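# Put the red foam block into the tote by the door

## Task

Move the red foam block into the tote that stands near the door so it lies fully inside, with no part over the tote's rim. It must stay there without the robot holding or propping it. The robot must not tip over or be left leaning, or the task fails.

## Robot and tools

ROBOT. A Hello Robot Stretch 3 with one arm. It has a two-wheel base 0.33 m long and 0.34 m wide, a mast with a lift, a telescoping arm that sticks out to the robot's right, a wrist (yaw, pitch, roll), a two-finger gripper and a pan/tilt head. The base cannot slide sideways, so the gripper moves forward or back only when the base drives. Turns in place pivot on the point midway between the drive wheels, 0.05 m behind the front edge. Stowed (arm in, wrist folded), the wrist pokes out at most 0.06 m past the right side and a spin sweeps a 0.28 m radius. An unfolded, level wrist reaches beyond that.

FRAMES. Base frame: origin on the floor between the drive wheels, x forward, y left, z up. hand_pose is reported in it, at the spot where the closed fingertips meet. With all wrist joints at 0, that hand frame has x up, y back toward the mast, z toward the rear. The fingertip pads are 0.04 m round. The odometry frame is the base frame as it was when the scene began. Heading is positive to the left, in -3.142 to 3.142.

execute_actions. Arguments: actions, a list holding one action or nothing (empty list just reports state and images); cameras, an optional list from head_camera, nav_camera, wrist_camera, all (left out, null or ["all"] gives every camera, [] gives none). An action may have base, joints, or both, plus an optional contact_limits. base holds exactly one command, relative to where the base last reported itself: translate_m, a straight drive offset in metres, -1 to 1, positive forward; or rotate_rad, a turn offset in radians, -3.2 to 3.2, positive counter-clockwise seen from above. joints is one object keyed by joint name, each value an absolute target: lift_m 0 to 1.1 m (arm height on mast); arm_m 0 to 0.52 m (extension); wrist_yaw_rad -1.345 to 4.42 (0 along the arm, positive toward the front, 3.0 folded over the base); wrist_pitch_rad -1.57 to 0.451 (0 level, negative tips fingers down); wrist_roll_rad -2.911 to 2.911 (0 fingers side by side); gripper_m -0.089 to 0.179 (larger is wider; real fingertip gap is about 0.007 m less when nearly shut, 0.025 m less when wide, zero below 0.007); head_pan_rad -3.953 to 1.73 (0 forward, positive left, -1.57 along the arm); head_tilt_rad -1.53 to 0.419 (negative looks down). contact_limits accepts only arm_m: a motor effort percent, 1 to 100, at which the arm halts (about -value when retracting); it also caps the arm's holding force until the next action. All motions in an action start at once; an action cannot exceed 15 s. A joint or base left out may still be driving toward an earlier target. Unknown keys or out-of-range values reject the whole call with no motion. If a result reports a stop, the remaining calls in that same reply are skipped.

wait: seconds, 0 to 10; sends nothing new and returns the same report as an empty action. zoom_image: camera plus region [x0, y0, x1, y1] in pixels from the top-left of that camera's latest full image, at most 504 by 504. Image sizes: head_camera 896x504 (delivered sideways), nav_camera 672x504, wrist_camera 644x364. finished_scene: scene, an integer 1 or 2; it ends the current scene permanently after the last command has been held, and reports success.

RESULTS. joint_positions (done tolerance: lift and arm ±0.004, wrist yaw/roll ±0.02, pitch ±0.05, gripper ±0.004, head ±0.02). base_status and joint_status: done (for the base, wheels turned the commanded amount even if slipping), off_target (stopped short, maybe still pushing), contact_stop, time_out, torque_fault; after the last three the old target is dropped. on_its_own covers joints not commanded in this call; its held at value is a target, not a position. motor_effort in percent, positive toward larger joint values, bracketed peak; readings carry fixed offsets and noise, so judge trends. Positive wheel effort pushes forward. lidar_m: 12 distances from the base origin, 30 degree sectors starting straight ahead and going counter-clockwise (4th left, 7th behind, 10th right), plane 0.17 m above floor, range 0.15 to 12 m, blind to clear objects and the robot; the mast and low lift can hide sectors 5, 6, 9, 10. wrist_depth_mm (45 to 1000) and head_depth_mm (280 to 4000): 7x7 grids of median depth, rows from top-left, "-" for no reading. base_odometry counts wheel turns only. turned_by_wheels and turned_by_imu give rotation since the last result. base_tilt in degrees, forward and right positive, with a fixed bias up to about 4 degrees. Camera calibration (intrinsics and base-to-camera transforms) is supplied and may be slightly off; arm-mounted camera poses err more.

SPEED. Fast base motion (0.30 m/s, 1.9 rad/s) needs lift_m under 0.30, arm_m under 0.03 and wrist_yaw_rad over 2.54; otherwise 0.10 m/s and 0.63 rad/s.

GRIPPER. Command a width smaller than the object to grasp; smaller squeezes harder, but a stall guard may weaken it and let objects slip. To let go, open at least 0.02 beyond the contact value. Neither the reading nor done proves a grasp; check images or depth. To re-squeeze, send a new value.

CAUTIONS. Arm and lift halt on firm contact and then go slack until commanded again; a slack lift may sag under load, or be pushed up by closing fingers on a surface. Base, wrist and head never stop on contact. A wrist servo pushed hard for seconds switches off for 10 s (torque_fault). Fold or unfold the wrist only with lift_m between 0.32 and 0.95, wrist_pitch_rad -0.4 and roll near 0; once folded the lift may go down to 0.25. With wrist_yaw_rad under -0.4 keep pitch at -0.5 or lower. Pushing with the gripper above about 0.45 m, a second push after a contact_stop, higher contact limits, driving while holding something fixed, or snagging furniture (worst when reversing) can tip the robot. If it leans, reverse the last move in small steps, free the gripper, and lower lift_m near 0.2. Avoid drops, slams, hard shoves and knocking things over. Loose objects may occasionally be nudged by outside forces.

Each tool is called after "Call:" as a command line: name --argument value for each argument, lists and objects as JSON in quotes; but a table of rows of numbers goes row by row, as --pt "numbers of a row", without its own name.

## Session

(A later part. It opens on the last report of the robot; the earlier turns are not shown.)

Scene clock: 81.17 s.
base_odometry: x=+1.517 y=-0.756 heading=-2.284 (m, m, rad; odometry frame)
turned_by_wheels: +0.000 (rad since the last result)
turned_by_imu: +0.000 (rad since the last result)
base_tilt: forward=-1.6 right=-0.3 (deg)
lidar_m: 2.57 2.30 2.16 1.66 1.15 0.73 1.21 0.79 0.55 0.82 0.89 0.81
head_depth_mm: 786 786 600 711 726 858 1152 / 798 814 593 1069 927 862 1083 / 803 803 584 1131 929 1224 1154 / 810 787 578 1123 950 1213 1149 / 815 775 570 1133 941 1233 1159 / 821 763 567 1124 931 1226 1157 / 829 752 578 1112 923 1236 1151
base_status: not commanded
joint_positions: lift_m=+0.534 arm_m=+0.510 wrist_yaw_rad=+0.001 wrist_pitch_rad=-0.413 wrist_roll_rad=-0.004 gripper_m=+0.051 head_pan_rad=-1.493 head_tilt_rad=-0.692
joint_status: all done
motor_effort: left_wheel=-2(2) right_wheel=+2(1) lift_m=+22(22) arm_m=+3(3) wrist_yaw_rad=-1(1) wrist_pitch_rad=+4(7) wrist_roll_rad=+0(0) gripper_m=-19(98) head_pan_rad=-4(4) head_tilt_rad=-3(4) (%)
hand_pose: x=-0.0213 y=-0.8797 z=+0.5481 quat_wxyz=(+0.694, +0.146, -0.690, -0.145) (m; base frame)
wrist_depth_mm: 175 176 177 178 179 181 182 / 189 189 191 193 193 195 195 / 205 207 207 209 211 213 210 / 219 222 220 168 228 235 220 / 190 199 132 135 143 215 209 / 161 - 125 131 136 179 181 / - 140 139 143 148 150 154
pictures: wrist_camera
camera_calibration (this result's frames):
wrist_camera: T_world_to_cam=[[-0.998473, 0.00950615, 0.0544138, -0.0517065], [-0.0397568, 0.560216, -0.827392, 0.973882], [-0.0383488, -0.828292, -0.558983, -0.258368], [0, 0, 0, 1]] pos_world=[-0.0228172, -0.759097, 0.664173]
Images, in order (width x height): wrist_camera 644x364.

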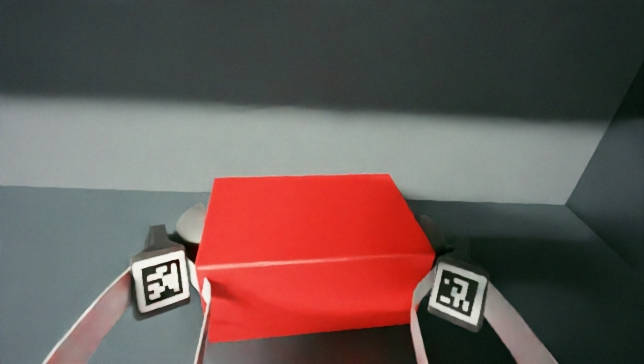

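Call:
execute_actions --actions '[{"joints": {"lift_m": 0.575}}]' --cameras '["wrist_camera"]'

Scene clock: 82.47 s.
base_odometry: x=+1.517 y=-0.756 heading=-2.284 (m, m, rad; odometry frame)
turned_by_wheels: +0.000 (rad since the last result)
turned_by_imu: +0.000 (rad since the last result)
base_tilt: forward=-1.7 right=-0.5 (deg)
lidar_m: 2.58 2.31 2.16 1.65 1.15 0.73 1.21 0.80 0.55 0.83 0.89 0.81
head_depth_mm: 784 786 598 708 725 855 1155 / 797 819 592 1049 937 853 - / 803 801 584 841 952 1223 1158 / 814 790 577 1116 945 1214 1155 / 816 775 572 1129 939 1229 1161 / 819 764 566 1125 931 1218 1150 / 831 751 579 1113 924 1236 1155
base_status: not commanded
joint_positions: lift_m=+0.575 arm_m=+0.510 wrist_yaw_rad=+0.001 wrist_pitch_rad=-0.416 wrist_roll_rad=-0.004 gripper_m=+0.051 head_pan_rad=-1.493 head_tilt_rad=-0.692
joint_status: all done
motor_effort: left_wheel=-2(2) right_wheel=+2(2) lift_m=+31(32) arm_m=+3(3) wrist_yaw_rad=+0(1) wrist_pitch_rad=+6(6) wrist_roll_rad=+0(0) gripper_m=-18(19) head_pan_rad=-4(4) head_tilt_rad=-3(4) (%)
hand_pose: x=-0.0213 y=-0.8793 z=+0.5878 quat_wxyz=(+0.694, +0.147, -0.690, -0.146) (m; base frame)
wrist_depth_mm: 173 176 177 178 179 181 181 / 188 191 191 193 194 195 196 / 205 206 208 209 211 215 210 / 225 226 221 168 228 235 219 / 238 242 132 135 143 257 219 / 206 - 124 131 136 232 217 / 184 180 176 179 187 195 196
pictures: wrist_camera
camera_calibration (this result's frames):
wrist_camera: T_world_to_cam=[[-0.998473, 0.00933126, 0.0544494, -0.0540505], [-0.0397615, 0.562865, -0.825592, 1.00785], [-0.0383515, -0.826496, -0.561635, -0.232658], [0, 0, 0, 1]] pos_world=[-0.0228171, -0.75907, 0.704347]
Images, in order (width x height): wrist_camera 644x364.

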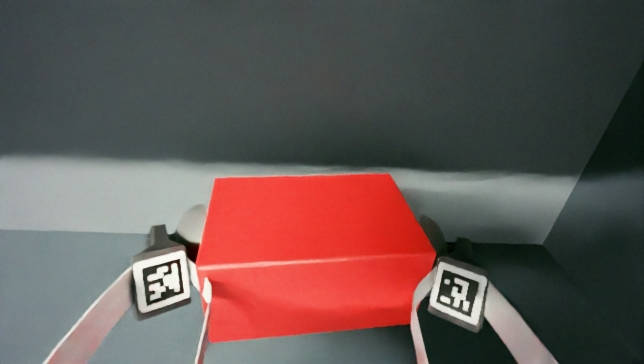

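Call:
execute_actions --actions '[{"joints": {"arm_m": 0.0, "head_pan_rad": 0.0, "head_tilt_rad": -0.6}}]' --cameras '["wrist_camera"]'

Call:
execute_actions --actions '[{"joints": {"wrist_yaw_rad": 2.7, "lift_m": 0.36}}]' --cameras '["wrist_camera", "nav_camera"]'

Scene clock: 89.43 s.
base_odometry: x=+1.517 y=-0.756 heading=-2.284 (m, m, rad; odometry frame)
turned_by_wheels: +0.000 (rad since the last result)
turned_by_imu: -0.002 (rad since the last result)
base_tilt: forward=-2.0 right=-0.5 (deg)
lidar_m: 2.58 2.31 2.16 1.66 1.15 0.73 1.20 0.79 0.55 0.82 0.89 0.81
head_depth_mm: 2160 1526 1619 1781 1671 1411 1242 / 2196 2431 2681 2073 1758 1462 1255 / 2185 2432 2668 2194 1760 1459 1249 / 2201 2402 2635 2176 1740 1449 1236 / 2195 2406 2612 2151 1721 1436 1233 / 2180 2412 2602 2123 1706 1423 1226 / 2164 2426 2590 2104 1680 1417 1219
base_status: not commanded
joint_positions: lift_m=+0.575 arm_m=+0.000 wrist_yaw_rad=+0.001 wrist_pitch_rad=-0.417 wrist_roll_rad=-0.004 gripper_m=+0.051 head_pan_rad=-0.007 head_tilt_rad=-0.606
joint_status: all done
motor_effort: left_wheel=-2(2) right_wheel=+1(2) lift_m=+31(31) arm_m=-1(2) wrist_yaw_rad=-1(1) wrist_pitch_rad=+6(6) wrist_roll_rad=+0(0) gripper_m=-19(19) head_pan_rad=+3(39) head_tilt_rad=+1(12) (%)
hand_pose: x=-0.0213 y=-0.3698 z=+0.5877 quat_wxyz=(+0.694, +0.147, -0.690, -0.146) (m; base frame)
wrist_depth_mm: 644 630 634 634 618 328 239 / 542 566 603 629 557 327 258 / 384 404 420 433 446 323 280 / 302 309 305 168 337 317 309 / 830 875 132 135 143 342 338 / 730 - 124 131 136 387 833 / 665 647 637 649 510 456 717
pictures: wrist_camera
camera_calibration (this result's frames):
wrist_camera: T_world_to_cam=[[-0.998472, 0.00940122, 0.0544555, -0.0587979], [-0.0397058, 0.563326, -0.82528, 0.720974], [-0.0384348, -0.826181, -0.562092, 0.188726], [0, 0, 0, 1]] pos_world=[-0.0228276, -0.249669, 0.704289]
Images, in order (width x height): wrist_camera 644x364.

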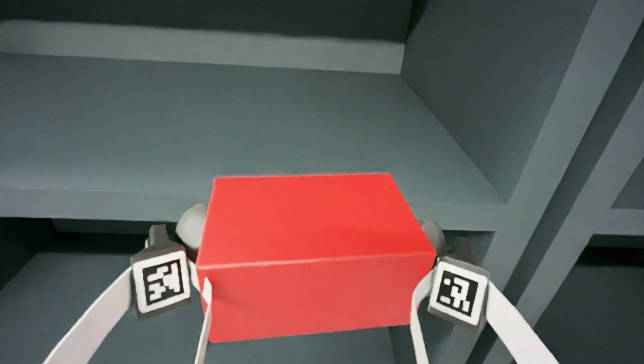

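Scene clock: 92.23 s.
base_odometry: x=+1.517 y=-0.756 heading=-2.284 (m, m, rad; odometry frame)
turned_by_wheels: +0.000 (rad since the last result)
turned_by_imu: -0.001 (rad since the last result)
base_tilt: forward=-1.7 right=-0.5 (deg)
lidar_m: 2.58 2.31 2.16 1.66 1.15 0.73 1.21 0.80 0.55 0.82 0.89 0.81
head_depth_mm: 2170 1535 1613 1787 1685 1414 1240 / 2190 2420 2660 2065 1770 1476 1257 / 2192 2408 2654 2187 1754 1460 1250 / 2184 2430 2628 2173 1743 1444 1238 / 2196 2404 2583 2148 1717 1437 1231 / 2201 2402 2585 2121 1714 1429 1226 / 2180 2418 2612 2100 1698 1420 1223
base_status: not commanded
joint_positions: lift_m=+0.360 arm_m=+0.000 wrist_yaw_rad=+2.698 wrist_pitch_rad=-0.417 wrist_roll_rad=-0.004 gripper_m=+0.051 head_pan_rad=-0.007 head_tilt_rad=-0.606
joint_status: all done
motor_effort: left_wheel=-2(2) right_wheel=+1(2) lift_m=+21(28) arm_m=-1(1) wrist_yaw_rad=+2(3) wrist_pitch_rad=+6(6) wrist_roll_rad=+0(0) gripper_m=-19(19) head_pan_rad=+2(3) head_tilt_rad=+3(2) (%)
hand_pose: x=+0.0752 y=+0.0575 z=+0.3731 quat_wxyz=(+0.295, +0.705, -0.009, +0.644) (m; base frame)
wrist_depth_mm: - - - - - - - / - - - - - - - / - - - - - - - / 852 839 830 168 941 976 - / 694 728 132 135 142 776 792 / 600 - 124 131 137 659 672 / - 512 320 501 529 542 562
pictures: nav_camera (sideways: a quarter turn counterclockwise sets it upright), wrist_camera
camera_calibration (this result's frames):
nav_camera: T_world_to_cam=[[0.604084, -0.0336857, 0.796208, -0.991308], [-0.0289991, -0.999374, -0.0202795, 0.0808698], [0.796393, -0.0108388, -0.604683, 0.734617], [0, 0, 0, 1]] pos_world=[0.0161353, 0.0553886, 1.23514]
wrist_camera: T_world_to_cam=[[0.897284, -0.438081, 0.0544649, -0.0715617], [-0.20667, -0.525881, -0.825068, 0.38208], [0.390089, 0.729064, -0.562402, 0.303351], [0, 0, 0, 1]] pos_world=[0.0248417, -0.0515833, 0.489745]
Images, in order (width x height): nav_camera 672x504, wrist_camera 644x364.

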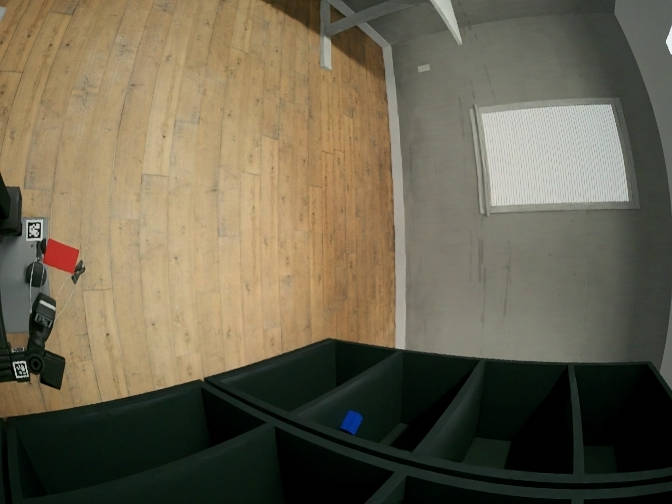

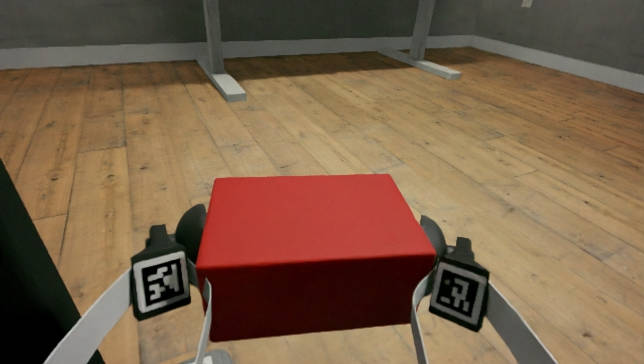

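Block is held and folded in. Lowering the lift into the stowed range, then driving toward the passage.

Call:
execute_actions --actions '[{"joints": {"lift_m": 0.285}}]' --cameras '[]'

Call:
execute_actions --actions '[{"base": {"translate_m": 1.0}}]' --cameras '[]'

Call:
execute_actions --actions '[{"base": {"translate_m": 1.0}}]' --cameras '["nav_camera", "wrist_camera"]'

Scene clock: 93.93 s.
base_odometry: x=+1.517 y=-0.756 heading=-2.284 (m, m, rad; odometry frame)
turned_by_wheels: +0.000 (rad since the last result)
turned_by_imu: +0.000 (rad since the last result)
base_tilt: forward=-1.7 right=-0.5 (deg)
lidar_m: 2.58 2.30 2.16 1.66 1.15 0.73 1.21 0.79 0.55 0.82 0.89 0.81
head_depth_mm: 2167 1525 1618 1797 1679 1417 1238 / 2200 2414 2641 2073 1766 1465 1259 / 2187 2421 2666 2186 1747 1460 1249 / 2184 2408 2630 2184 1741 1447 1246 / 2181 2401 2604 2147 1719 1443 1233 / 2175 2423 2583 2113 1708 1429 1235 / 2178 2412 2630 2103 1702 1417 1223
base_status: not commanded
joint_positions: lift_m=+0.285 arm_m=+0.000 wrist_yaw_rad=+2.698 wrist_pitch_rad=-0.417 wrist_roll_rad=-0.004 gripper_m=+0.051 head_pan_rad=-0.007 head_tilt_rad=-0.606
joint_status: all done
motor_effort: left_wheel=-2(2) right_wheel=+1(2) lift_m=+22(21) arm_m=-1(1) wrist_yaw_rad=+1(1) wrist_pitch_rad=+6(6) wrist_roll_rad=+0(0) gripper_m=-19(19) head_pan_rad=+3(3) head_tilt_rad=+2(2) (%)
hand_pose: x=+0.0751 y=+0.0575 z=+0.2981 quat_wxyz=(+0.295, +0.705, -0.008, +0.644) (m; base frame)
wrist_depth_mm: - - - - - - - / - - - - - - - / 902 965 973 - - - - / 716 748 713 167 803 842 860 / 584 603 132 135 143 673 676 / 503 - 124 131 136 556 561 / - - 140 427 455 466 477
pictures: none
No camera images: the call's "cameras" was empty. Leave "cameras" out to get every camera's image.

Scene clock: 99.10 s.
base_odometry: x=+0.863 y=-1.512 heading=-2.284 (m, m, rad; odometry frame)
turned_by_wheels: +0.000 (rad since the last result)
turned_by_imu: +0.006 (rad since the last result)
base_tilt: forward=-1.7 right=-0.4 (deg)
lidar_m: 1.57 1.63 1.73 2.08 2.16 1.63 1.78 1.32 0.58 0.96 0.79 0.76
head_depth_mm: 1318 1460 1631 1849 1783 1485 1263 / 1317 1462 1622 1859 1767 1468 1253 / 1325 1459 1633 1835 1747 1461 1251 / 1316 1458 1632 1852 1742 1447 1250 / 1320 1460 1631 1839 1718 1437 1237 / 1323 1447 1633 1863 1712 1431 1226 / 1319 1440 1627 1847 1690 1417 1220
base_status: done
joint_positions: lift_m=+0.285 arm_m=+0.000 wrist_yaw_rad=+2.698 wrist_pitch_rad=-0.417 wrist_roll_rad=-0.004 gripper_m=+0.051 head_pan_rad=-0.007 head_tilt_rad=-0.605
joint_status: not commanded
motor_effort: left_wheel=-2(8) right_wheel=+2(6) lift_m=+22(22) arm_m=-1(1) wrist_yaw_rad=+1(1) wrist_pitch_rad=+6(6) wrist_roll_rad=+0(0) gripper_m=-19(19) head_pan_rad=+3(2) head_tilt_rad=+1(3) (%)
hand_pose: x=+0.0750 y=+0.0575 z=+0.2981 quat_wxyz=(+0.295, +0.705, -0.008, +0.644) (m; base frame)
wrist_depth_mm: - - - - - - - / - - - - - - - / 933 948 997 - - - - / 701 727 719 168 798 838 863 / 582 627 131 135 143 650 672 / 508 - 125 130 136 555 567 / - - 140 428 449 465 477
pictures: none
No camera images: the call's "cameras" was empty. Leave "cameras" out to get every camera's image.

Scene clock: 104.27 s.
base_odometry: x=+0.209 y=-2.269 heading=-2.284 (m, m, rad; odometry frame)
turned_by_wheels: +0.000 (rad since the last result)
turned_by_imu: +0.006 (rad since the last result)
base_tilt: forward=-1.8 right=-0.3 (deg)
lidar_m: 0.57 0.59 0.81 1.66 2.16 2.33 2.29 1.36 0.66 2.04 0.79 0.58
head_depth_mm: 447 494 552 627 721 855 1046 / 447 494 552 626 723 856 1046 / 447 495 552 628 723 857 1049 / 446 495 553 627 725 858 1046 / 448 495 553 628 725 859 1051 / 448 494 554 630 727 859 1052 / 448 496 555 628 727 861 1055
base_status: done
joint_positions: lift_m=+0.285 arm_m=+0.000 wrist_yaw_rad=+2.698 wrist_pitch_rad=-0.417 wrist_roll_rad=-0.004 gripper_m=+0.051 head_pan_rad=-0.007 head_tilt_rad=-0.605
joint_status: not commanded
motor_effort: left_wheel=-2(7) right_wheel=+1(4) lift_m=+22(22) arm_m=-1(1) wrist_yaw_rad=+1(1) wrist_pitch_rad=+6(6) wrist_roll_rad=+0(0) gripper_m=-19(19) head_pan_rad=+3(2) head_tilt_rad=+2(2) (%)
hand_pose: x=+0.0750 y=+0.0575 z=+0.2980 quat_wxyz=(+0.295, +0.705, -0.008, +0.644) (m; base frame)
wrist_depth_mm: - - - - 722 557 443 / - - - - 772 572 451 / 928 963 985 - 792 586 469 / 708 738 723 168 736 605 481 / 595 620 132 135 143 606 485 / 510 - 124 130 137 562 483 / - - 140 429 451 463 465
pictures: nav_camera (sideways: a quarter turn counterclockwise sets it upright), wrist_camera
camera_calibration (this result's frames):
nav_camera: T_world_to_cam=[[0.60308, -0.0335715, 0.796974, -0.9923], [-0.0287961, -0.999379, -0.0203073, 0.0809047], [0.797161, -0.0107028, -0.603672, 0.733298], [0, 0, 0, 1]] pos_world=[0.0162101, 0.0553898, 1.23515]
wrist_camera: T_world_to_cam=[[0.897552, -0.437531, 0.0544681, -0.0673918], [-0.206461, -0.526226, -0.8249, 0.320071], [0.389582, 0.729145, -0.562648, 0.261267], [0, 0, 0, 1]] pos_world=[0.0247847, -0.0515583, 0.414699]
Images, in order (width x height): nav_camera 672x504, wrist_camera 644x364.

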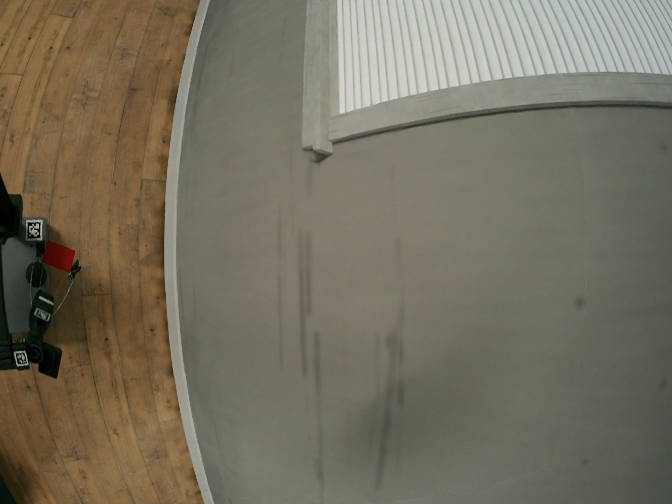

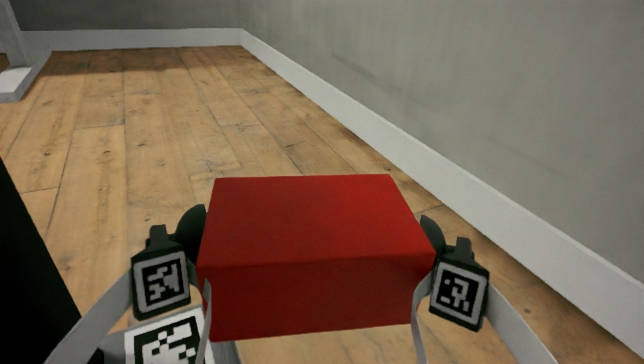

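Call:
execute_actions --actions '[{"base": {"rotate_rad": -1.57}, "joints": {"head_tilt_rad": -0.5}}]' --cameras '["head_camera", "nav_camera"]'

Scene clock: 106.70 s.
base_odometry: x=+0.209 y=-2.269 heading=+2.429 (m, m, rad; odometry frame)
turned_by_wheels: -1.570 (rad since the last result)
turned_by_imu: -1.583 (rad since the last result)
base_tilt: forward=-1.6 right=-0.3 (deg)
lidar_m: 1.97 0.79 0.58 0.57 0.59 0.82 1.66 2.15 2.63 2.28 1.35 0.65
head_depth_mm: 2278 2487 2732 2615 1145 1119 1084 / 2305 2496 2701 2595 1948 1579 1319 / 2280 2496 2741 2562 1953 1576 1318 / 2286 2509 2716 2436 1929 1555 1314 / 2302 2505 2736 2508 1919 1547 1300 / 2277 2465 2671 2353 1896 1540 1297 / 1705 1758 1819 1883 1797 1529 1290
base_status: done
joint_positions: lift_m=+0.285 arm_m=+0.000 wrist_yaw_rad=+2.698 wrist_pitch_rad=-0.417 wrist_roll_rad=-0.004 gripper_m=+0.051 head_pan_rad=-0.007 head_tilt_rad=-0.507
joint_status: all done
motor_effort: left_wheel=+3(12) right_wheel=-2(6) lift_m=+22(22) arm_m=-1(1) wrist_yaw_rad=+1(1) wrist_pitch_rad=+6(6) wrist_roll_rad=+0(0) gripper_m=-19(19) head_pan_rad=+3(3) head_tilt_rad=+4(9) (%)
hand_pose: x=+0.0750 y=+0.0575 z=+0.2980 quat_wxyz=(+0.295, +0.705, -0.008, +0.644) (m; base frame)
wrist_depth_mm: 464 508 558 629 716 841 993 / 498 537 604 692 793 914 - / 529 585 656 749 855 - - / 570 621 655 168 805 833 862 / 581 620 131 136 143 663 688 / 508 - 125 131 136 564 558 / - - 140 434 450 463 481
pictures: head_camera (sideways: a quarter turn clockwise sets it upright), nav_camera (sideways: a quarter turn counterclockwise sets it upright)
camera_calibration (this result's frames):
head_camera: T_world_to_cam=[[-0.517048, -0.0377793, -0.855123, 1.14145], [0.0277039, 0.997763, -0.0608323, 0.0839315], [0.855508, -0.0551434, -0.514844, 0.622227], [0, 0, 0, 1]] pos_world=[0.0555405, -0.00630877, 1.30154]
nav_camera: T_world_to_cam=[[0.522158, -0.0329829, 0.852211, -1.06382], [-0.0266507, -0.999395, -0.0223502, 0.0835541], [0.852432, -0.0110416, -0.522721, 0.627643], [0, 0, 0, 1]] pos_world=[0.022688, 0.0553457, 1.23655]
Images, in order (width x height): head_camera 896x504, nav_camera 672x504.

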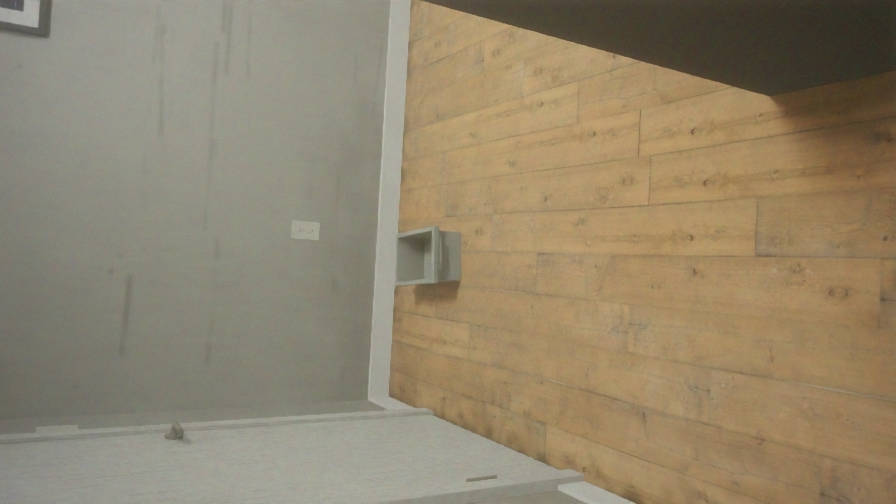

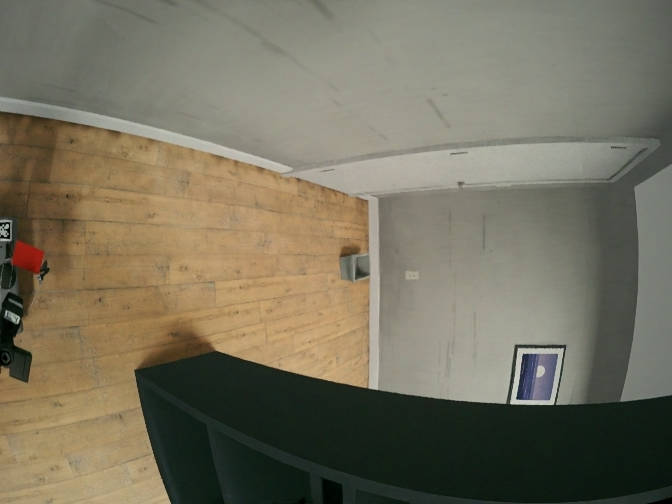

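Call:
execute_actions --actions '[{"base": {"translate_m": 1.0}, "joints": {"head_tilt_rad": -0.75}}]' --cameras '["head_camera"]'

Scene clock: 113.33 s.
base_odometry: x=-0.548 y=-1.615 heading=+2.429 (m, m, rad; odometry frame)
turned_by_wheels: +0.000 (rad since the last result)
turned_by_imu: +0.006 (rad since the last result)
base_tilt: forward=-1.6 right=-0.6 (deg)
lidar_m: 1.71 0.71 0.56 0.54 0.57 0.79 2.38 0.59 0.44 0.43 2.37 1.77
head_depth_mm: 1471 1656 1901 1879 1581 1362 1194 / 1475 1668 1907 1883 1568 1357 1186 / 1480 1675 1924 1822 1560 1350 1179 / 1480 1675 1909 1800 1542 1333 1171 / 1486 1681 1938 1831 1523 1319 1166 / 1498 1698 1933 1812 1512 1314 1164 / 1480 1618 1777 1703 1507 1305 1151
base_status: done
joint_positions: lift_m=+0.285 arm_m=+0.000 wrist_yaw_rad=+2.698 wrist_pitch_rad=-0.417 wrist_roll_rad=-0.004 gripper_m=+0.051 head_pan_rad=-0.007 head_tilt_rad=-0.742
joint_status: all done
motor_effort: left_wheel=+2(12) right_wheel=-2(5) lift_m=+22(22) arm_m=-1(1) wrist_yaw_rad=+2(1) wrist_pitch_rad=+6(6) wrist_roll_rad=+0(0) gripper_m=-19(19) head_pan_rad=+3(2) head_tilt_rad=-3(20) (%)
hand_pose: x=+0.0750 y=+0.0575 z=+0.2980 quat_wxyz=(+0.295, +0.705, -0.008, +0.644) (m; base frame)
wrist_depth_mm: 443 487 544 609 656 763 906 / 475 518 583 661 727 840 - / 504 555 623 713 826 980 - / 536 590 627 167 804 832 864 / 574 608 131 135 143 654 679 / 510 - 124 131 136 560 565 / - - 140 434 448 470 475
pictures: head_camera (sideways: a quarter turn clockwise sets it upright)
camera_calibration (this result's frames):
head_camera: T_world_to_cam=[[-0.701667, -0.0365618, -0.711567, 0.955446], [0.0129163, 0.997866, -0.064009, 0.0881384], [0.712388, -0.0541038, -0.699697, 0.863571], [0, 0, 0, 1]] pos_world=[0.0540684, -0.00629498, 1.28974]
Images, in order (width x height): head_camera 896x504.

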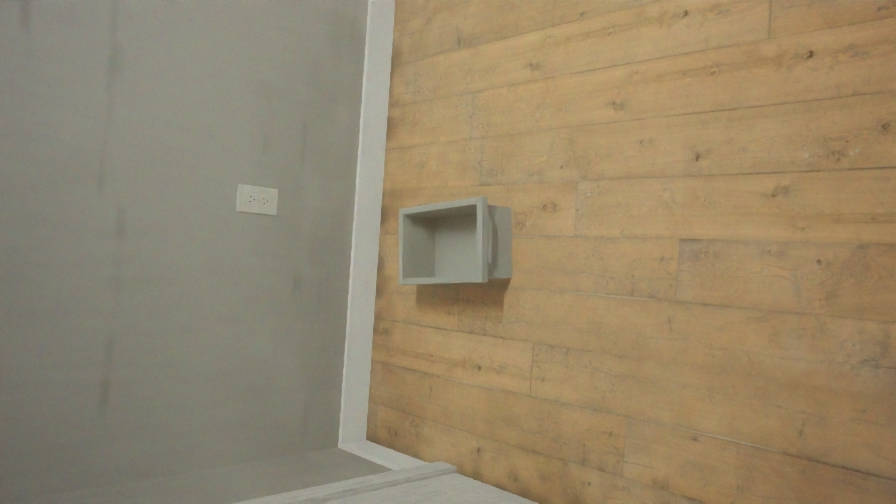

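Call:
execute_actions --actions '[{"base": {"translate_m": 0.77}, "joints": {"head_tilt_rad": -1.0}}]' --cameras '["head_camera"]'

Scene clock: 119.77 s.
base_odometry: x=-1.131 y=-1.112 heading=+2.430 (m, m, rad; odometry frame)
turned_by_wheels: +0.000 (rad since the last result)
turned_by_imu: +0.004 (rad since the last result)
base_tilt: forward=-1.8 right=-0.4 (deg)
lidar_m: 0.94 0.69 0.51 0.50 0.52 0.76 2.34 0.92 1.18 2.98 1.29 0.97
head_depth_mm: 871 1025 1254 1485 1369 1245 1138 / 876 1032 1261 1482 1359 1231 1127 / 881 1040 1273 1483 1332 1221 1120 / 882 1047 1286 1470 1316 1202 1125 / 889 1052 1295 1467 1330 1205 1080 / 892 1060 1296 1483 1324 1204 1100 / 896 1065 1316 1458 1313 1197 1093
base_status: done
joint_positions: lift_m=+0.285 arm_m=+0.000 wrist_yaw_rad=+2.698 wrist_pitch_rad=-0.417 wrist_roll_rad=-0.004 gripper_m=+0.051 head_pan_rad=-0.007 head_tilt_rad=-0.989
joint_status: all done
motor_effort: left_wheel=+2(9) right_wheel=-1(5) lift_m=+22(22) arm_m=-1(1) wrist_yaw_rad=+1(1) wrist_pitch_rad=+6(6) wrist_roll_rad=+0(0) gripper_m=-19(19) head_pan_rad=+2(2) head_tilt_rad=-5(21) (%)
hand_pose: x=+0.0750 y=+0.0575 z=+0.2980 quat_wxyz=(+0.295, +0.705, -0.008, +0.644) (m; base frame)
wrist_depth_mm: 410 452 495 557 629 761 744 / 442 484 541 606 689 824 763 / 475 516 589 658 771 898 787 / 508 563 579 168 771 846 787 / 539 582 131 135 143 666 684 / 510 - 125 131 136 558 571 / - - 140 432 447 466 465
pictures: head_camera (sideways: a quarter turn clockwise sets it upright)
camera_calibration (this result's frames):
head_camera: T_world_to_cam=[[-0.854303, -0.0355589, -0.518557, 0.704902], [-0.00295582, 0.997973, -0.0635642, 0.0876355], [0.519767, -0.0527704, -0.852677, 1.06366], [0, 0, 0, 1]] pos_world=[0.0496047, -0.00626274, 1.27806]
Images, in order (width x height): head_camera 896x504.

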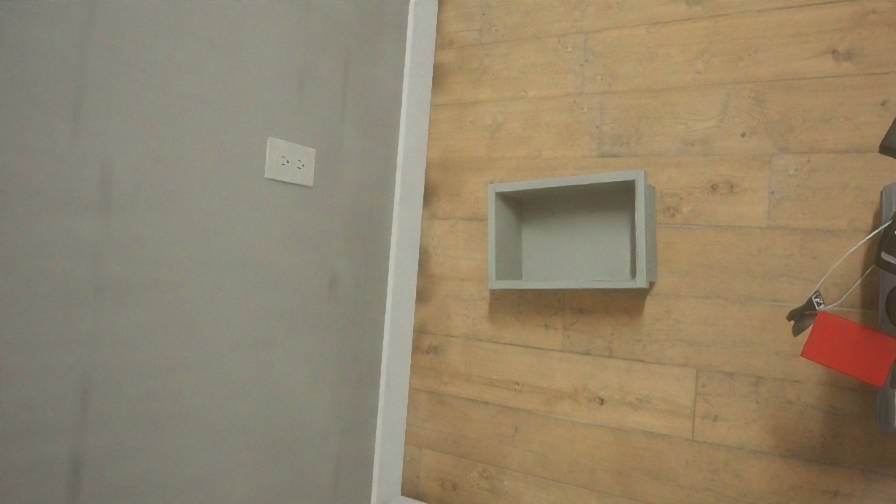

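Call:
execute_actions --actions '[{"base": {"rotate_rad": 1.40}, "joints": {"head_pan_rad": -1.5, "head_tilt_rad": -1.0}}]' --cameras '[]'

Call:
execute_actions --actions '[{"joints": {"lift_m": 0.42, "wrist_yaw_rad": 1.775, "arm_m": 0.385}}]' --cameras '["head_camera", "wrist_camera"]'

Scene clock: 122.67 s.
base_odometry: x=-1.131 y=-1.112 heading=-2.454 (m, m, rad; odometry frame)
turned_by_wheels: +1.400 (rad since the last result)
turned_by_imu: +1.411 (rad since the last result)
base_tilt: forward=-1.7 right=-0.6 (deg)
lidar_m: 0.50 0.50 0.65 1.32 0.92 1.01 2.07 1.57 1.02 0.94 0.86 0.54
head_depth_mm: 904 1076 1322 1507 1368 1237 1130 / 900 1069 1320 1491 1357 1230 1136 / 893 1064 1312 1481 1337 1224 - / 890 1057 1305 1470 1331 1240 - / 887 1055 1284 1463 1312 1226 1126 / 884 1047 1287 1458 1323 1198 1102 / 880 1040 1283 1446 1319 1197 1096
base_status: done
joint_positions: lift_m=+0.285 arm_m=+0.000 wrist_yaw_rad=+2.698 wrist_pitch_rad=-0.417 wrist_roll_rad=-0.004 gripper_m=+0.051 head_pan_rad=-1.493 head_tilt_rad=-0.989
joint_status: all done
motor_effort: left_wheel=-2(9) right_wheel=+2(6) lift_m=+22(22) arm_m=-1(1) wrist_yaw_rad=+1(1) wrist_pitch_rad=+6(6) wrist_roll_rad=+0(0) gripper_m=-19(19) head_pan_rad=-4(40) head_tilt_rad=-4(3) (%)
hand_pose: x=+0.0750 y=+0.0575 z=+0.2980 quat_wxyz=(+0.295, +0.705, -0.008, +0.644) (m; base frame)
wrist_depth_mm: - - - 792 589 445 369 / - - - 840 611 463 382 / 926 946 - 864 644 486 395 / 725 741 710 168 608 502 412 / 591 615 132 135 143 524 422 / 505 - 124 131 136 524 438 / - - 140 433 450 465 455
pictures: none
No camera images: the call's "cameras" was empty. Leave "cameras" out to get every camera's image.

Scene clock: 126.70 s.
base_odometry: x=-1.131 y=-1.112 heading=-2.454 (m, m, rad; odometry frame)
turned_by_wheels: +0.000 (rad since the last result)
turned_by_imu: -0.001 (rad since the last result)
base_tilt: forward=-1.5 right=-0.5 (deg)
lidar_m: 0.50 0.50 0.65 1.32 0.92 1.01 2.06 1.57 1.03 0.94 0.87 0.54
head_depth_mm: 905 1074 1321 1506 1370 1243 1133 / 900 1069 1314 1490 1360 1236 1128 / 894 1061 1305 1468 1284 1226 - / 895 1058 1303 1373 1335 1224 - / 888 1050 1297 1464 1311 1201 1119 / 887 1048 1284 1442 1319 1201 1099 / 882 1044 1272 1439 1310 1196 1098
base_status: not commanded
joint_positions: lift_m=+0.420 arm_m=+0.385 wrist_yaw_rad=+1.776 wrist_pitch_rad=-0.417 wrist_roll_rad=-0.004 gripper_m=+0.051 head_pan_rad=-1.493 head_tilt_rad=-0.989
joint_status: all done
motor_effort: left_wheel=-2(2) right_wheel=+2(2) lift_m=+31(33) arm_m=+3(1) wrist_yaw_rad=-1(2) wrist_pitch_rad=+6(6) wrist_roll_rad=+0(0) gripper_m=-19(19) head_pan_rad=-4(4) head_tilt_rad=-5(6) (%)
hand_pose: x=+0.1984 y=-0.4841 z=+0.4326 quat_wxyz=(+0.551, +0.628, -0.321, +0.445) (m; base frame)
wrist_depth_mm: 460 455 448 448 461 458 457 / 502 498 488 475 495 498 482 / 542 541 539 528 536 542 517 / 602 587 561 168 578 592 512 / 658 648 132 135 143 642 511 / 652 - 124 131 137 652 503 / 574 567 563 572 604 607 491
pictures: head_camera (sideways: a quarter turn clockwise sets it upright), wrist_camera
camera_calibration (this result's frames):
head_camera: T_world_to_cam=[[-0.107531, 0.848256, -0.518555, 0.700343], [0.994164, 0.0871695, -0.0635642, 0.0815531], [-0.00871652, -0.522363, -0.852678, 1.06688], [0, 0, 0, 1]] pos_world=[0.0035312, -0.043878, 1.27806]
wrist_camera: T_world_to_cam=[[0.193032, -0.97968, 0.0544666, -0.545136], [-0.544205, -0.153087, -0.824867, 0.419127], [0.816444, 0.129585, -0.562697, 0.308863], [0, 0, 0, 1]] pos_world=[0.0811505, -0.50992, 0.549212]
Images, in order (width x height): head_camera 896x504, wrist_camera 644x364.

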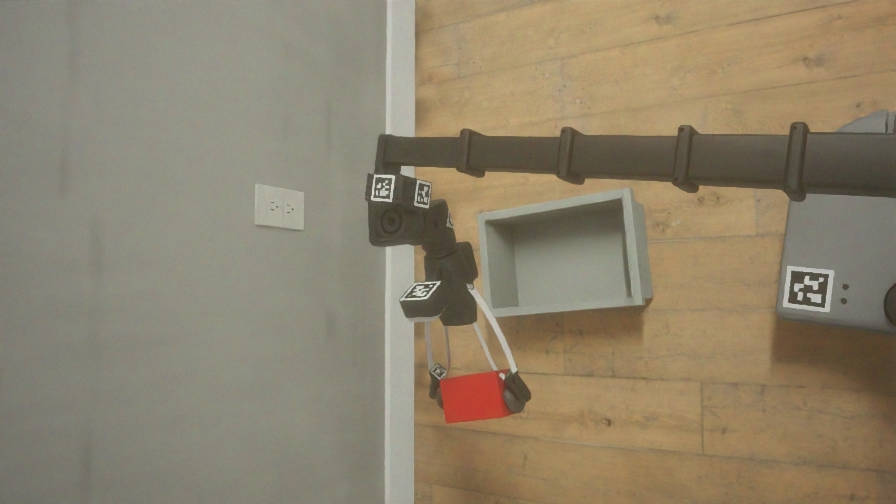

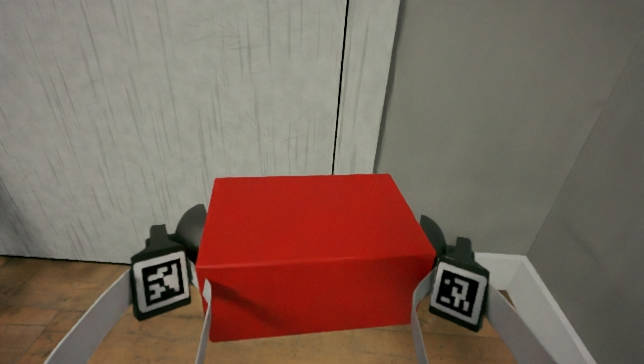

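Call:
execute_actions --actions '[{"joints": {"wrist_pitch_rad": -1.52}}]' --cameras '["head_camera", "wrist_camera"]'

Scene clock: 128.60 s.
base_odometry: x=-1.131 y=-1.112 heading=-2.454 (m, m, rad; odometry frame)
turned_by_wheels: +0.000 (rad since the last result)
turned_by_imu: +0.000 (rad since the last result)
base_tilt: forward=-1.6 right=-0.4 (deg)
lidar_m: 0.50 0.50 0.65 1.32 0.92 1.01 2.07 1.57 1.02 0.94 0.87 0.54
head_depth_mm: 901 1075 1328 1507 1370 1239 1133 / 899 1068 1315 1496 1359 1230 1129 / 893 1063 1305 - 1281 1223 - / 891 1060 1290 1468 1317 1216 - / 889 1053 1293 1458 1322 1211 1116 / 884 1045 1287 1448 1321 1202 1102 / 882 1040 1279 1447 1311 1190 1094
base_status: not commanded
joint_positions: lift_m=+0.420 arm_m=+0.385 wrist_yaw_rad=+1.776 wrist_pitch_rad=-1.514 wrist_roll_rad=-0.004 gripper_m=+0.051 head_pan_rad=-1.493 head_tilt_rad=-0.989
joint_status: all done
motor_effort: left_wheel=-2(2) right_wheel=+2(2) lift_m=+32(31) arm_m=+3(3) wrist_yaw_rad=+0(0) wrist_pitch_rad=-3(6) wrist_roll_rad=+0(0) gripper_m=-19(19) head_pan_rad=-4(4) head_tilt_rad=-4(5) (%)
hand_pose: x=-0.0307 y=-0.5318 z=+0.3013 quat_wxyz=(+0.701, +0.705, +0.054, +0.093) (m; base frame)
wrist_depth_mm: 431 433 442 445 454 460 460 / 443 446 449 451 458 462 465 / 449 457 446 453 432 471 475 / 456 452 340 168 433 475 471 / 463 460 132 135 142 483 466 / 470 - 124 131 137 489 461 / 470 475 483 478 493 499 446
pictures: head_camera (sideways: a quarter turn clockwise sets it upright), wrist_camera
camera_calibration (this result's frames):
head_camera: T_world_to_cam=[[-0.107531, 0.848256, -0.518555, 0.700343], [0.994163, 0.0871697, -0.0635642, 0.0815531], [-0.00871647, -0.522363, -0.852679, 1.06688], [0, 0, 0, 1]] pos_world=[0.00353121, -0.043878, 1.27806]
wrist_camera: T_world_to_cam=[[0.245256, -0.968845, 0.0344653, -0.527111], [-0.962844, -0.239283, 0.125204, -0.16607], [-0.113056, -0.0638918, -0.991532, 0.426005], [0, 0, 0, 1]] pos_world=[0.0175401, -0.523209, 0.461357]
Images, in order (width x height): head_camera 896x504, wrist_camera 644x364.

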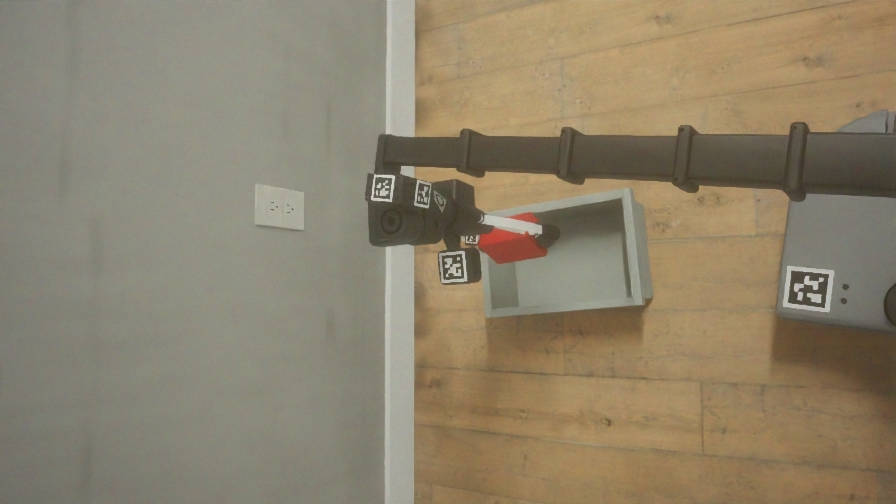

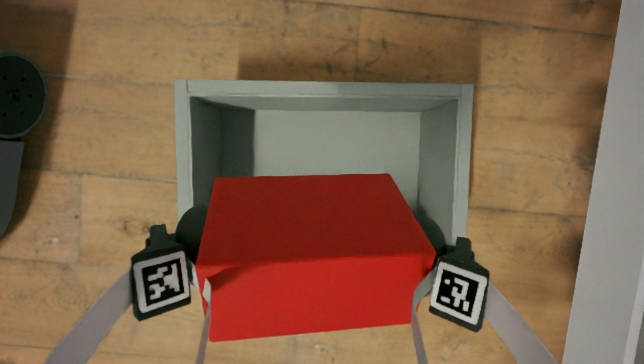

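Call:
execute_actions --actions '[{"base": {"translate_m": 0.012}, "joints": {"lift_m": 0.29}}]' --cameras '["head_camera", "wrist_camera"]'

Scene clock: 132.03 s.
base_odometry: x=-1.140 y=-1.120 heading=-2.454 (m, m, rad; odometry frame)
turned_by_wheels: +0.000 (rad since the last result)
turned_by_imu: -0.001 (rad since the last result)
base_tilt: forward=-1.7 right=-0.4 (deg)
lidar_m: 0.49 0.49 0.64 1.29 0.93 1.01 2.08 1.57 1.02 0.48 0.84 0.53
head_depth_mm: 901 1072 1317 1501 1371 1240 1131 / 899 1068 1322 1488 1358 1225 1141 / 896 1064 1301 1505 1307 1223 - / 892 1058 1291 1492 1303 1214 - / 886 1048 1286 1459 1332 1210 1118 / 882 1043 1284 1450 1322 1200 1097 / 879 1041 1263 1436 1311 1199 1096
base_status: done
joint_positions: lift_m=+0.290 arm_m=+0.385 wrist_yaw_rad=+1.776 wrist_pitch_rad=-1.515 wrist_roll_rad=-0.004 gripper_m=+0.051 head_pan_rad=-1.493 head_tilt_rad=-0.989
joint_status: all done
motor_effort: left_wheel=-2(3) right_wheel=+1(3) lift_m=+22(30) arm_m=+3(3) wrist_yaw_rad=-1(0) wrist_pitch_rad=-3(3) wrist_roll_rad=+0(0) gripper_m=-19(19) head_pan_rad=-4(4) head_tilt_rad=-4(5) (%)
hand_pose: x=-0.0308 y=-0.5319 z=+0.1717 quat_wxyz=(+0.701, +0.705, +0.054, +0.093) (m; base frame)
wrist_depth_mm: 313 315 318 322 327 327 332 / 318 206 209 225 222 219 335 / 321 239 322 329 332 254 342 / 326 239 326 168 334 253 350 / 333 221 131 135 143 253 354 / 335 - 125 131 137 238 356 / 341 223 224 226 230 232 361
pictures: head_camera (sideways: a quarter turn clockwise sets it upright), wrist_camera
camera_calibration (this result's frames):
head_camera: T_world_to_cam=[[-0.107484, 0.848262, -0.518555, 0.700343], [0.994168, 0.0871147, -0.0635642, 0.081553], [-0.00874535, -0.522363, -0.852678, 1.06688], [0, 0, 0, 1]] pos_world=[0.00352878, -0.0438778, 1.27806]
wrist_camera: T_world_to_cam=[[0.245274, -0.968842, 0.0344423, -0.522636], [-0.962778, -0.239269, 0.125735, -0.150073], [-0.113576, -0.0639997, -0.991466, 0.297486], [0, 0, 0, 1]] pos_world=[0.0174892, -0.523221, 0.331817]
Images, in order (width x height): head_camera 896x504, wrist_camera 644x364.

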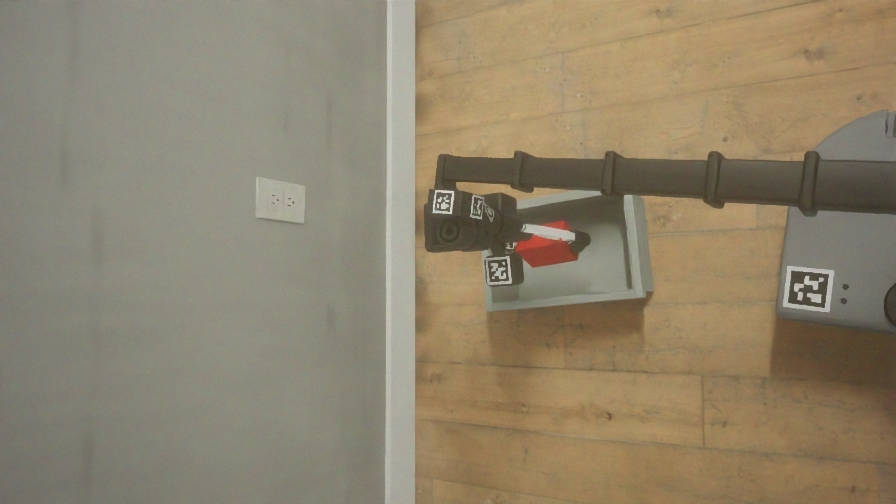

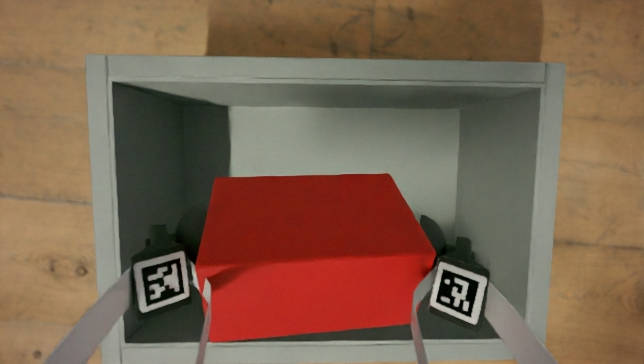

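Call:
execute_actions --actions '[{"joints": {"lift_m": 0.178}}]' --cameras '["head_camera", "wrist_camera"]'

Scene clock: 134.43 s.
base_odometry: x=-1.140 y=-1.120 heading=-2.454 (m, m, rad; odometry frame)
turned_by_wheels: +0.000 (rad since the last result)
turned_by_imu: -0.001 (rad since the last result)
base_tilt: forward=-1.7 right=-0.3 (deg)
lidar_m: 0.49 0.49 0.63 1.29 0.93 1.01 2.07 1.57 1.02 0.94 0.84 0.53
head_depth_mm: 897 1067 1325 1503 1368 1238 1129 / 896 1065 1316 1495 1354 1234 1137 / 895 1059 1302 1482 1329 1231 - / 889 1053 1292 1488 1296 1219 - / 888 1049 1285 1464 1338 1208 1114 / 883 1050 1277 1451 1317 1205 1106 / 881 1041 1273 1439 1312 1202 1096
base_status: not commanded
joint_positions: lift_m=+0.178 arm_m=+0.385 wrist_yaw_rad=+1.776 wrist_pitch_rad=-1.515 wrist_roll_rad=-0.004 gripper_m=+0.051 head_pan_rad=-1.493 head_tilt_rad=-0.989
joint_status: all done
motor_effort: left_wheel=-2(2) right_wheel=+1(2) lift_m=+22(23) arm_m=+3(3) wrist_yaw_rad=-1(0) wrist_pitch_rad=-3(3) wrist_roll_rad=+0(0) gripper_m=-19(19) head_pan_rad=-4(4) head_tilt_rad=-4(4) (%)
hand_pose: x=-0.0308 y=-0.5319 z=+0.0598 quat_wxyz=(+0.701, +0.705, +0.054, +0.093) (m; base frame)
wrist_depth_mm: 113 113 113 112 111 110 109 / 163 197 194 193 191 188 163 / 167 212 216 219 220 222 172 / 167 215 217 168 222 224 172 / 167 218 131 135 142 229 172 / 167 - 124 131 137 230 172 / 159 216 206 207 219 219 171
pictures: head_camera (sideways: a quarter turn clockwise sets it upright), wrist_camera
camera_calibration (this result's frames):
head_camera: T_world_to_cam=[[-0.107484, 0.848262, -0.518555, 0.700343], [0.994168, 0.0871148, -0.0635642, 0.081553], [-0.00874529, -0.522363, -0.852678, 1.06688], [0, 0, 0, 1]] pos_world=[0.00352879, -0.0438778, 1.27806]
wrist_camera: T_world_to_cam=[[0.245274, -0.968842, 0.0344423, -0.51878], [-0.962778, -0.239269, 0.125735, -0.135992], [-0.113576, -0.0639997, -0.991466, 0.186449], [0, 0, 0, 1]] pos_world=[0.0174892, -0.523222, 0.219824]
Images, in order (width x height): head_camera 896x504, wrist_camera 644x364.

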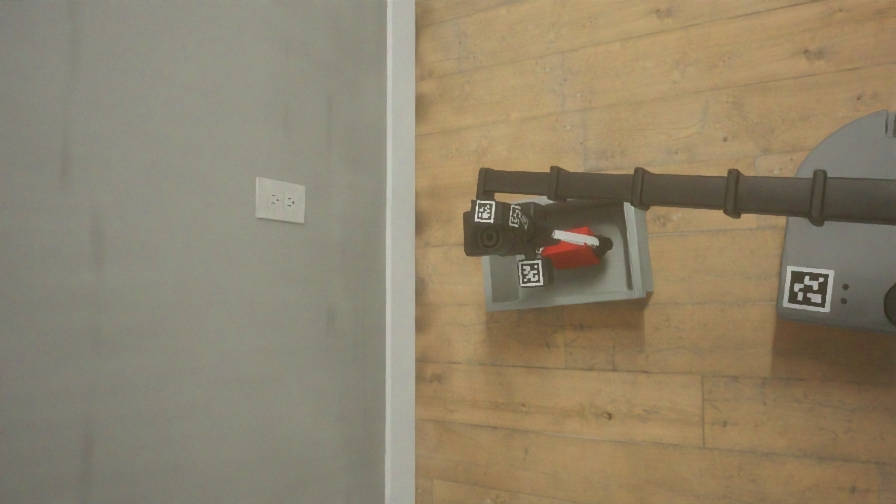

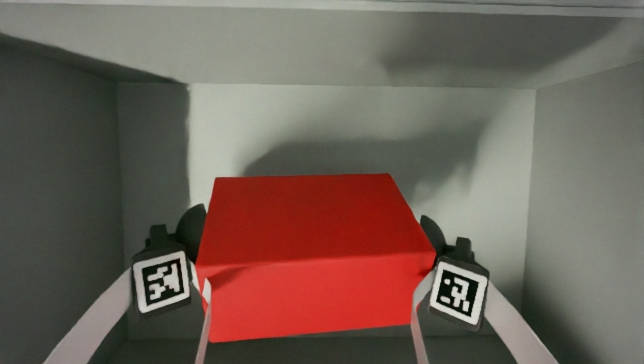

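Call:
execute_actions --actions '[{"joints": {"lift_m": 0.170, "gripper_m": 0.14}}]' --cameras '["head_camera", "wrist_camera"]'

Scene clock: 136.03 s.
base_odometry: x=-1.140 y=-1.120 heading=-2.454 (m, m, rad; odometry frame)
turned_by_wheels: +0.000 (rad since the last result)
turned_by_imu: +0.000 (rad since the last result)
base_tilt: forward=-1.6 right=-0.4 (deg)
lidar_m: 0.49 0.49 0.64 1.29 0.93 1.01 2.07 1.57 1.02 0.94 0.84 0.53
head_depth_mm: 903 1068 1318 1507 1365 1241 1131 / 898 1065 1310 1491 1359 1239 1135 / 894 1061 1300 1498 1332 1235 - / 890 1055 1299 1496 1296 1216 - / 885 1051 1287 1454 1326 1202 1119 / 882 1046 1274 1446 1329 1205 1100 / 879 1039 1275 1436 1318 1192 1094
base_status: not commanded
joint_positions: lift_m=+0.170 arm_m=+0.385 wrist_yaw_rad=+1.776 wrist_pitch_rad=-1.515 wrist_roll_rad=-0.004 gripper_m=+0.140 head_pan_rad=-1.493 head_tilt_rad=-0.989
joint_status: all done
motor_effort: left_wheel=-2(2) right_wheel=+2(2) lift_m=+22(21) arm_m=+3(3) wrist_yaw_rad=+0(1) wrist_pitch_rad=-3(3) wrist_roll_rad=+0(0) gripper_m=+1(91) head_pan_rad=-4(4) head_tilt_rad=-4(5) (%)
hand_pose: x=-0.0308 y=-0.5319 z=+0.0517 quat_wxyz=(+0.701, +0.705, +0.054, +0.093) (m; base frame)
wrist_depth_mm: 114 113 113 112 111 110 109 / 162 196 195 193 190 188 163 / 167 205 207 209 212 213 172 / 167 208 210 196 216 217 173 / 167 211 154 154 217 220 172 / 163 - 216 158 221 - 172 / 172 215 219 219 222 220 165
pictures: head_camera (sideways: a quarter turn clockwise sets it upright), wrist_camera
camera_calibration (this result's frames):
head_camera: T_world_to_cam=[[-0.107484, 0.848262, -0.518555, 0.700343], [0.994168, 0.0871148, -0.0635642, 0.081553], [-0.00874528, -0.522363, -0.852678, 1.06688], [0, 0, 0, 1]] pos_world=[0.00352879, -0.0438778, 1.27806]
wrist_camera: T_world_to_cam=[[0.245274, -0.968842, 0.0344423, -0.518507], [-0.962778, -0.239269, 0.125735, -0.134986], [-0.113576, -0.0639998, -0.991466, 0.178509], [0, 0, 0, 1]] pos_world=[0.0174892, -0.523225, 0.211817]
Images, in order (width x height): head_camera 896x504, wrist_camera 644x364.

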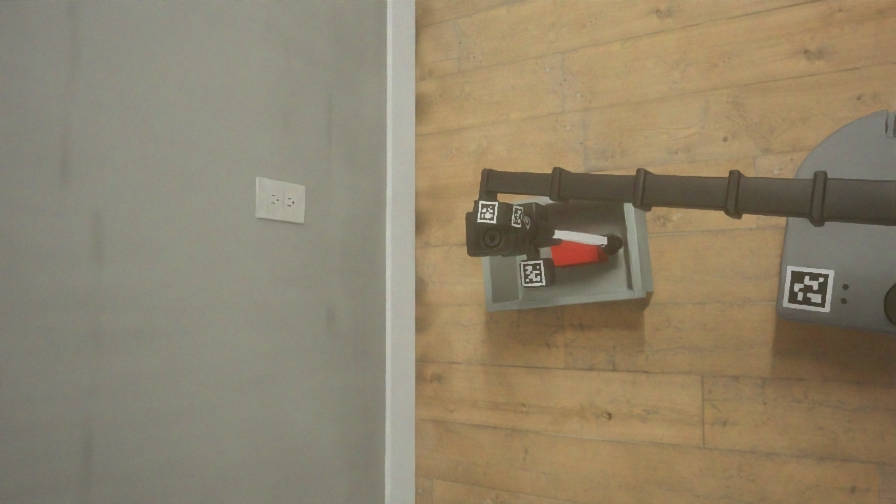

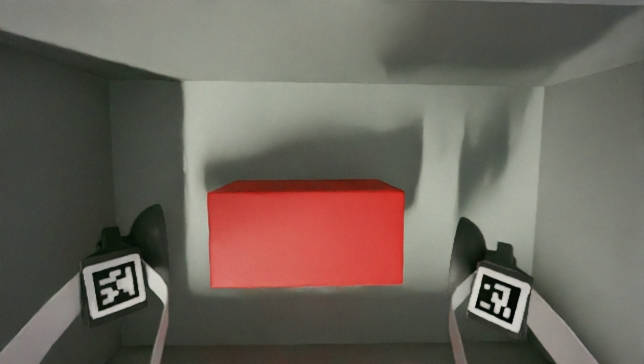

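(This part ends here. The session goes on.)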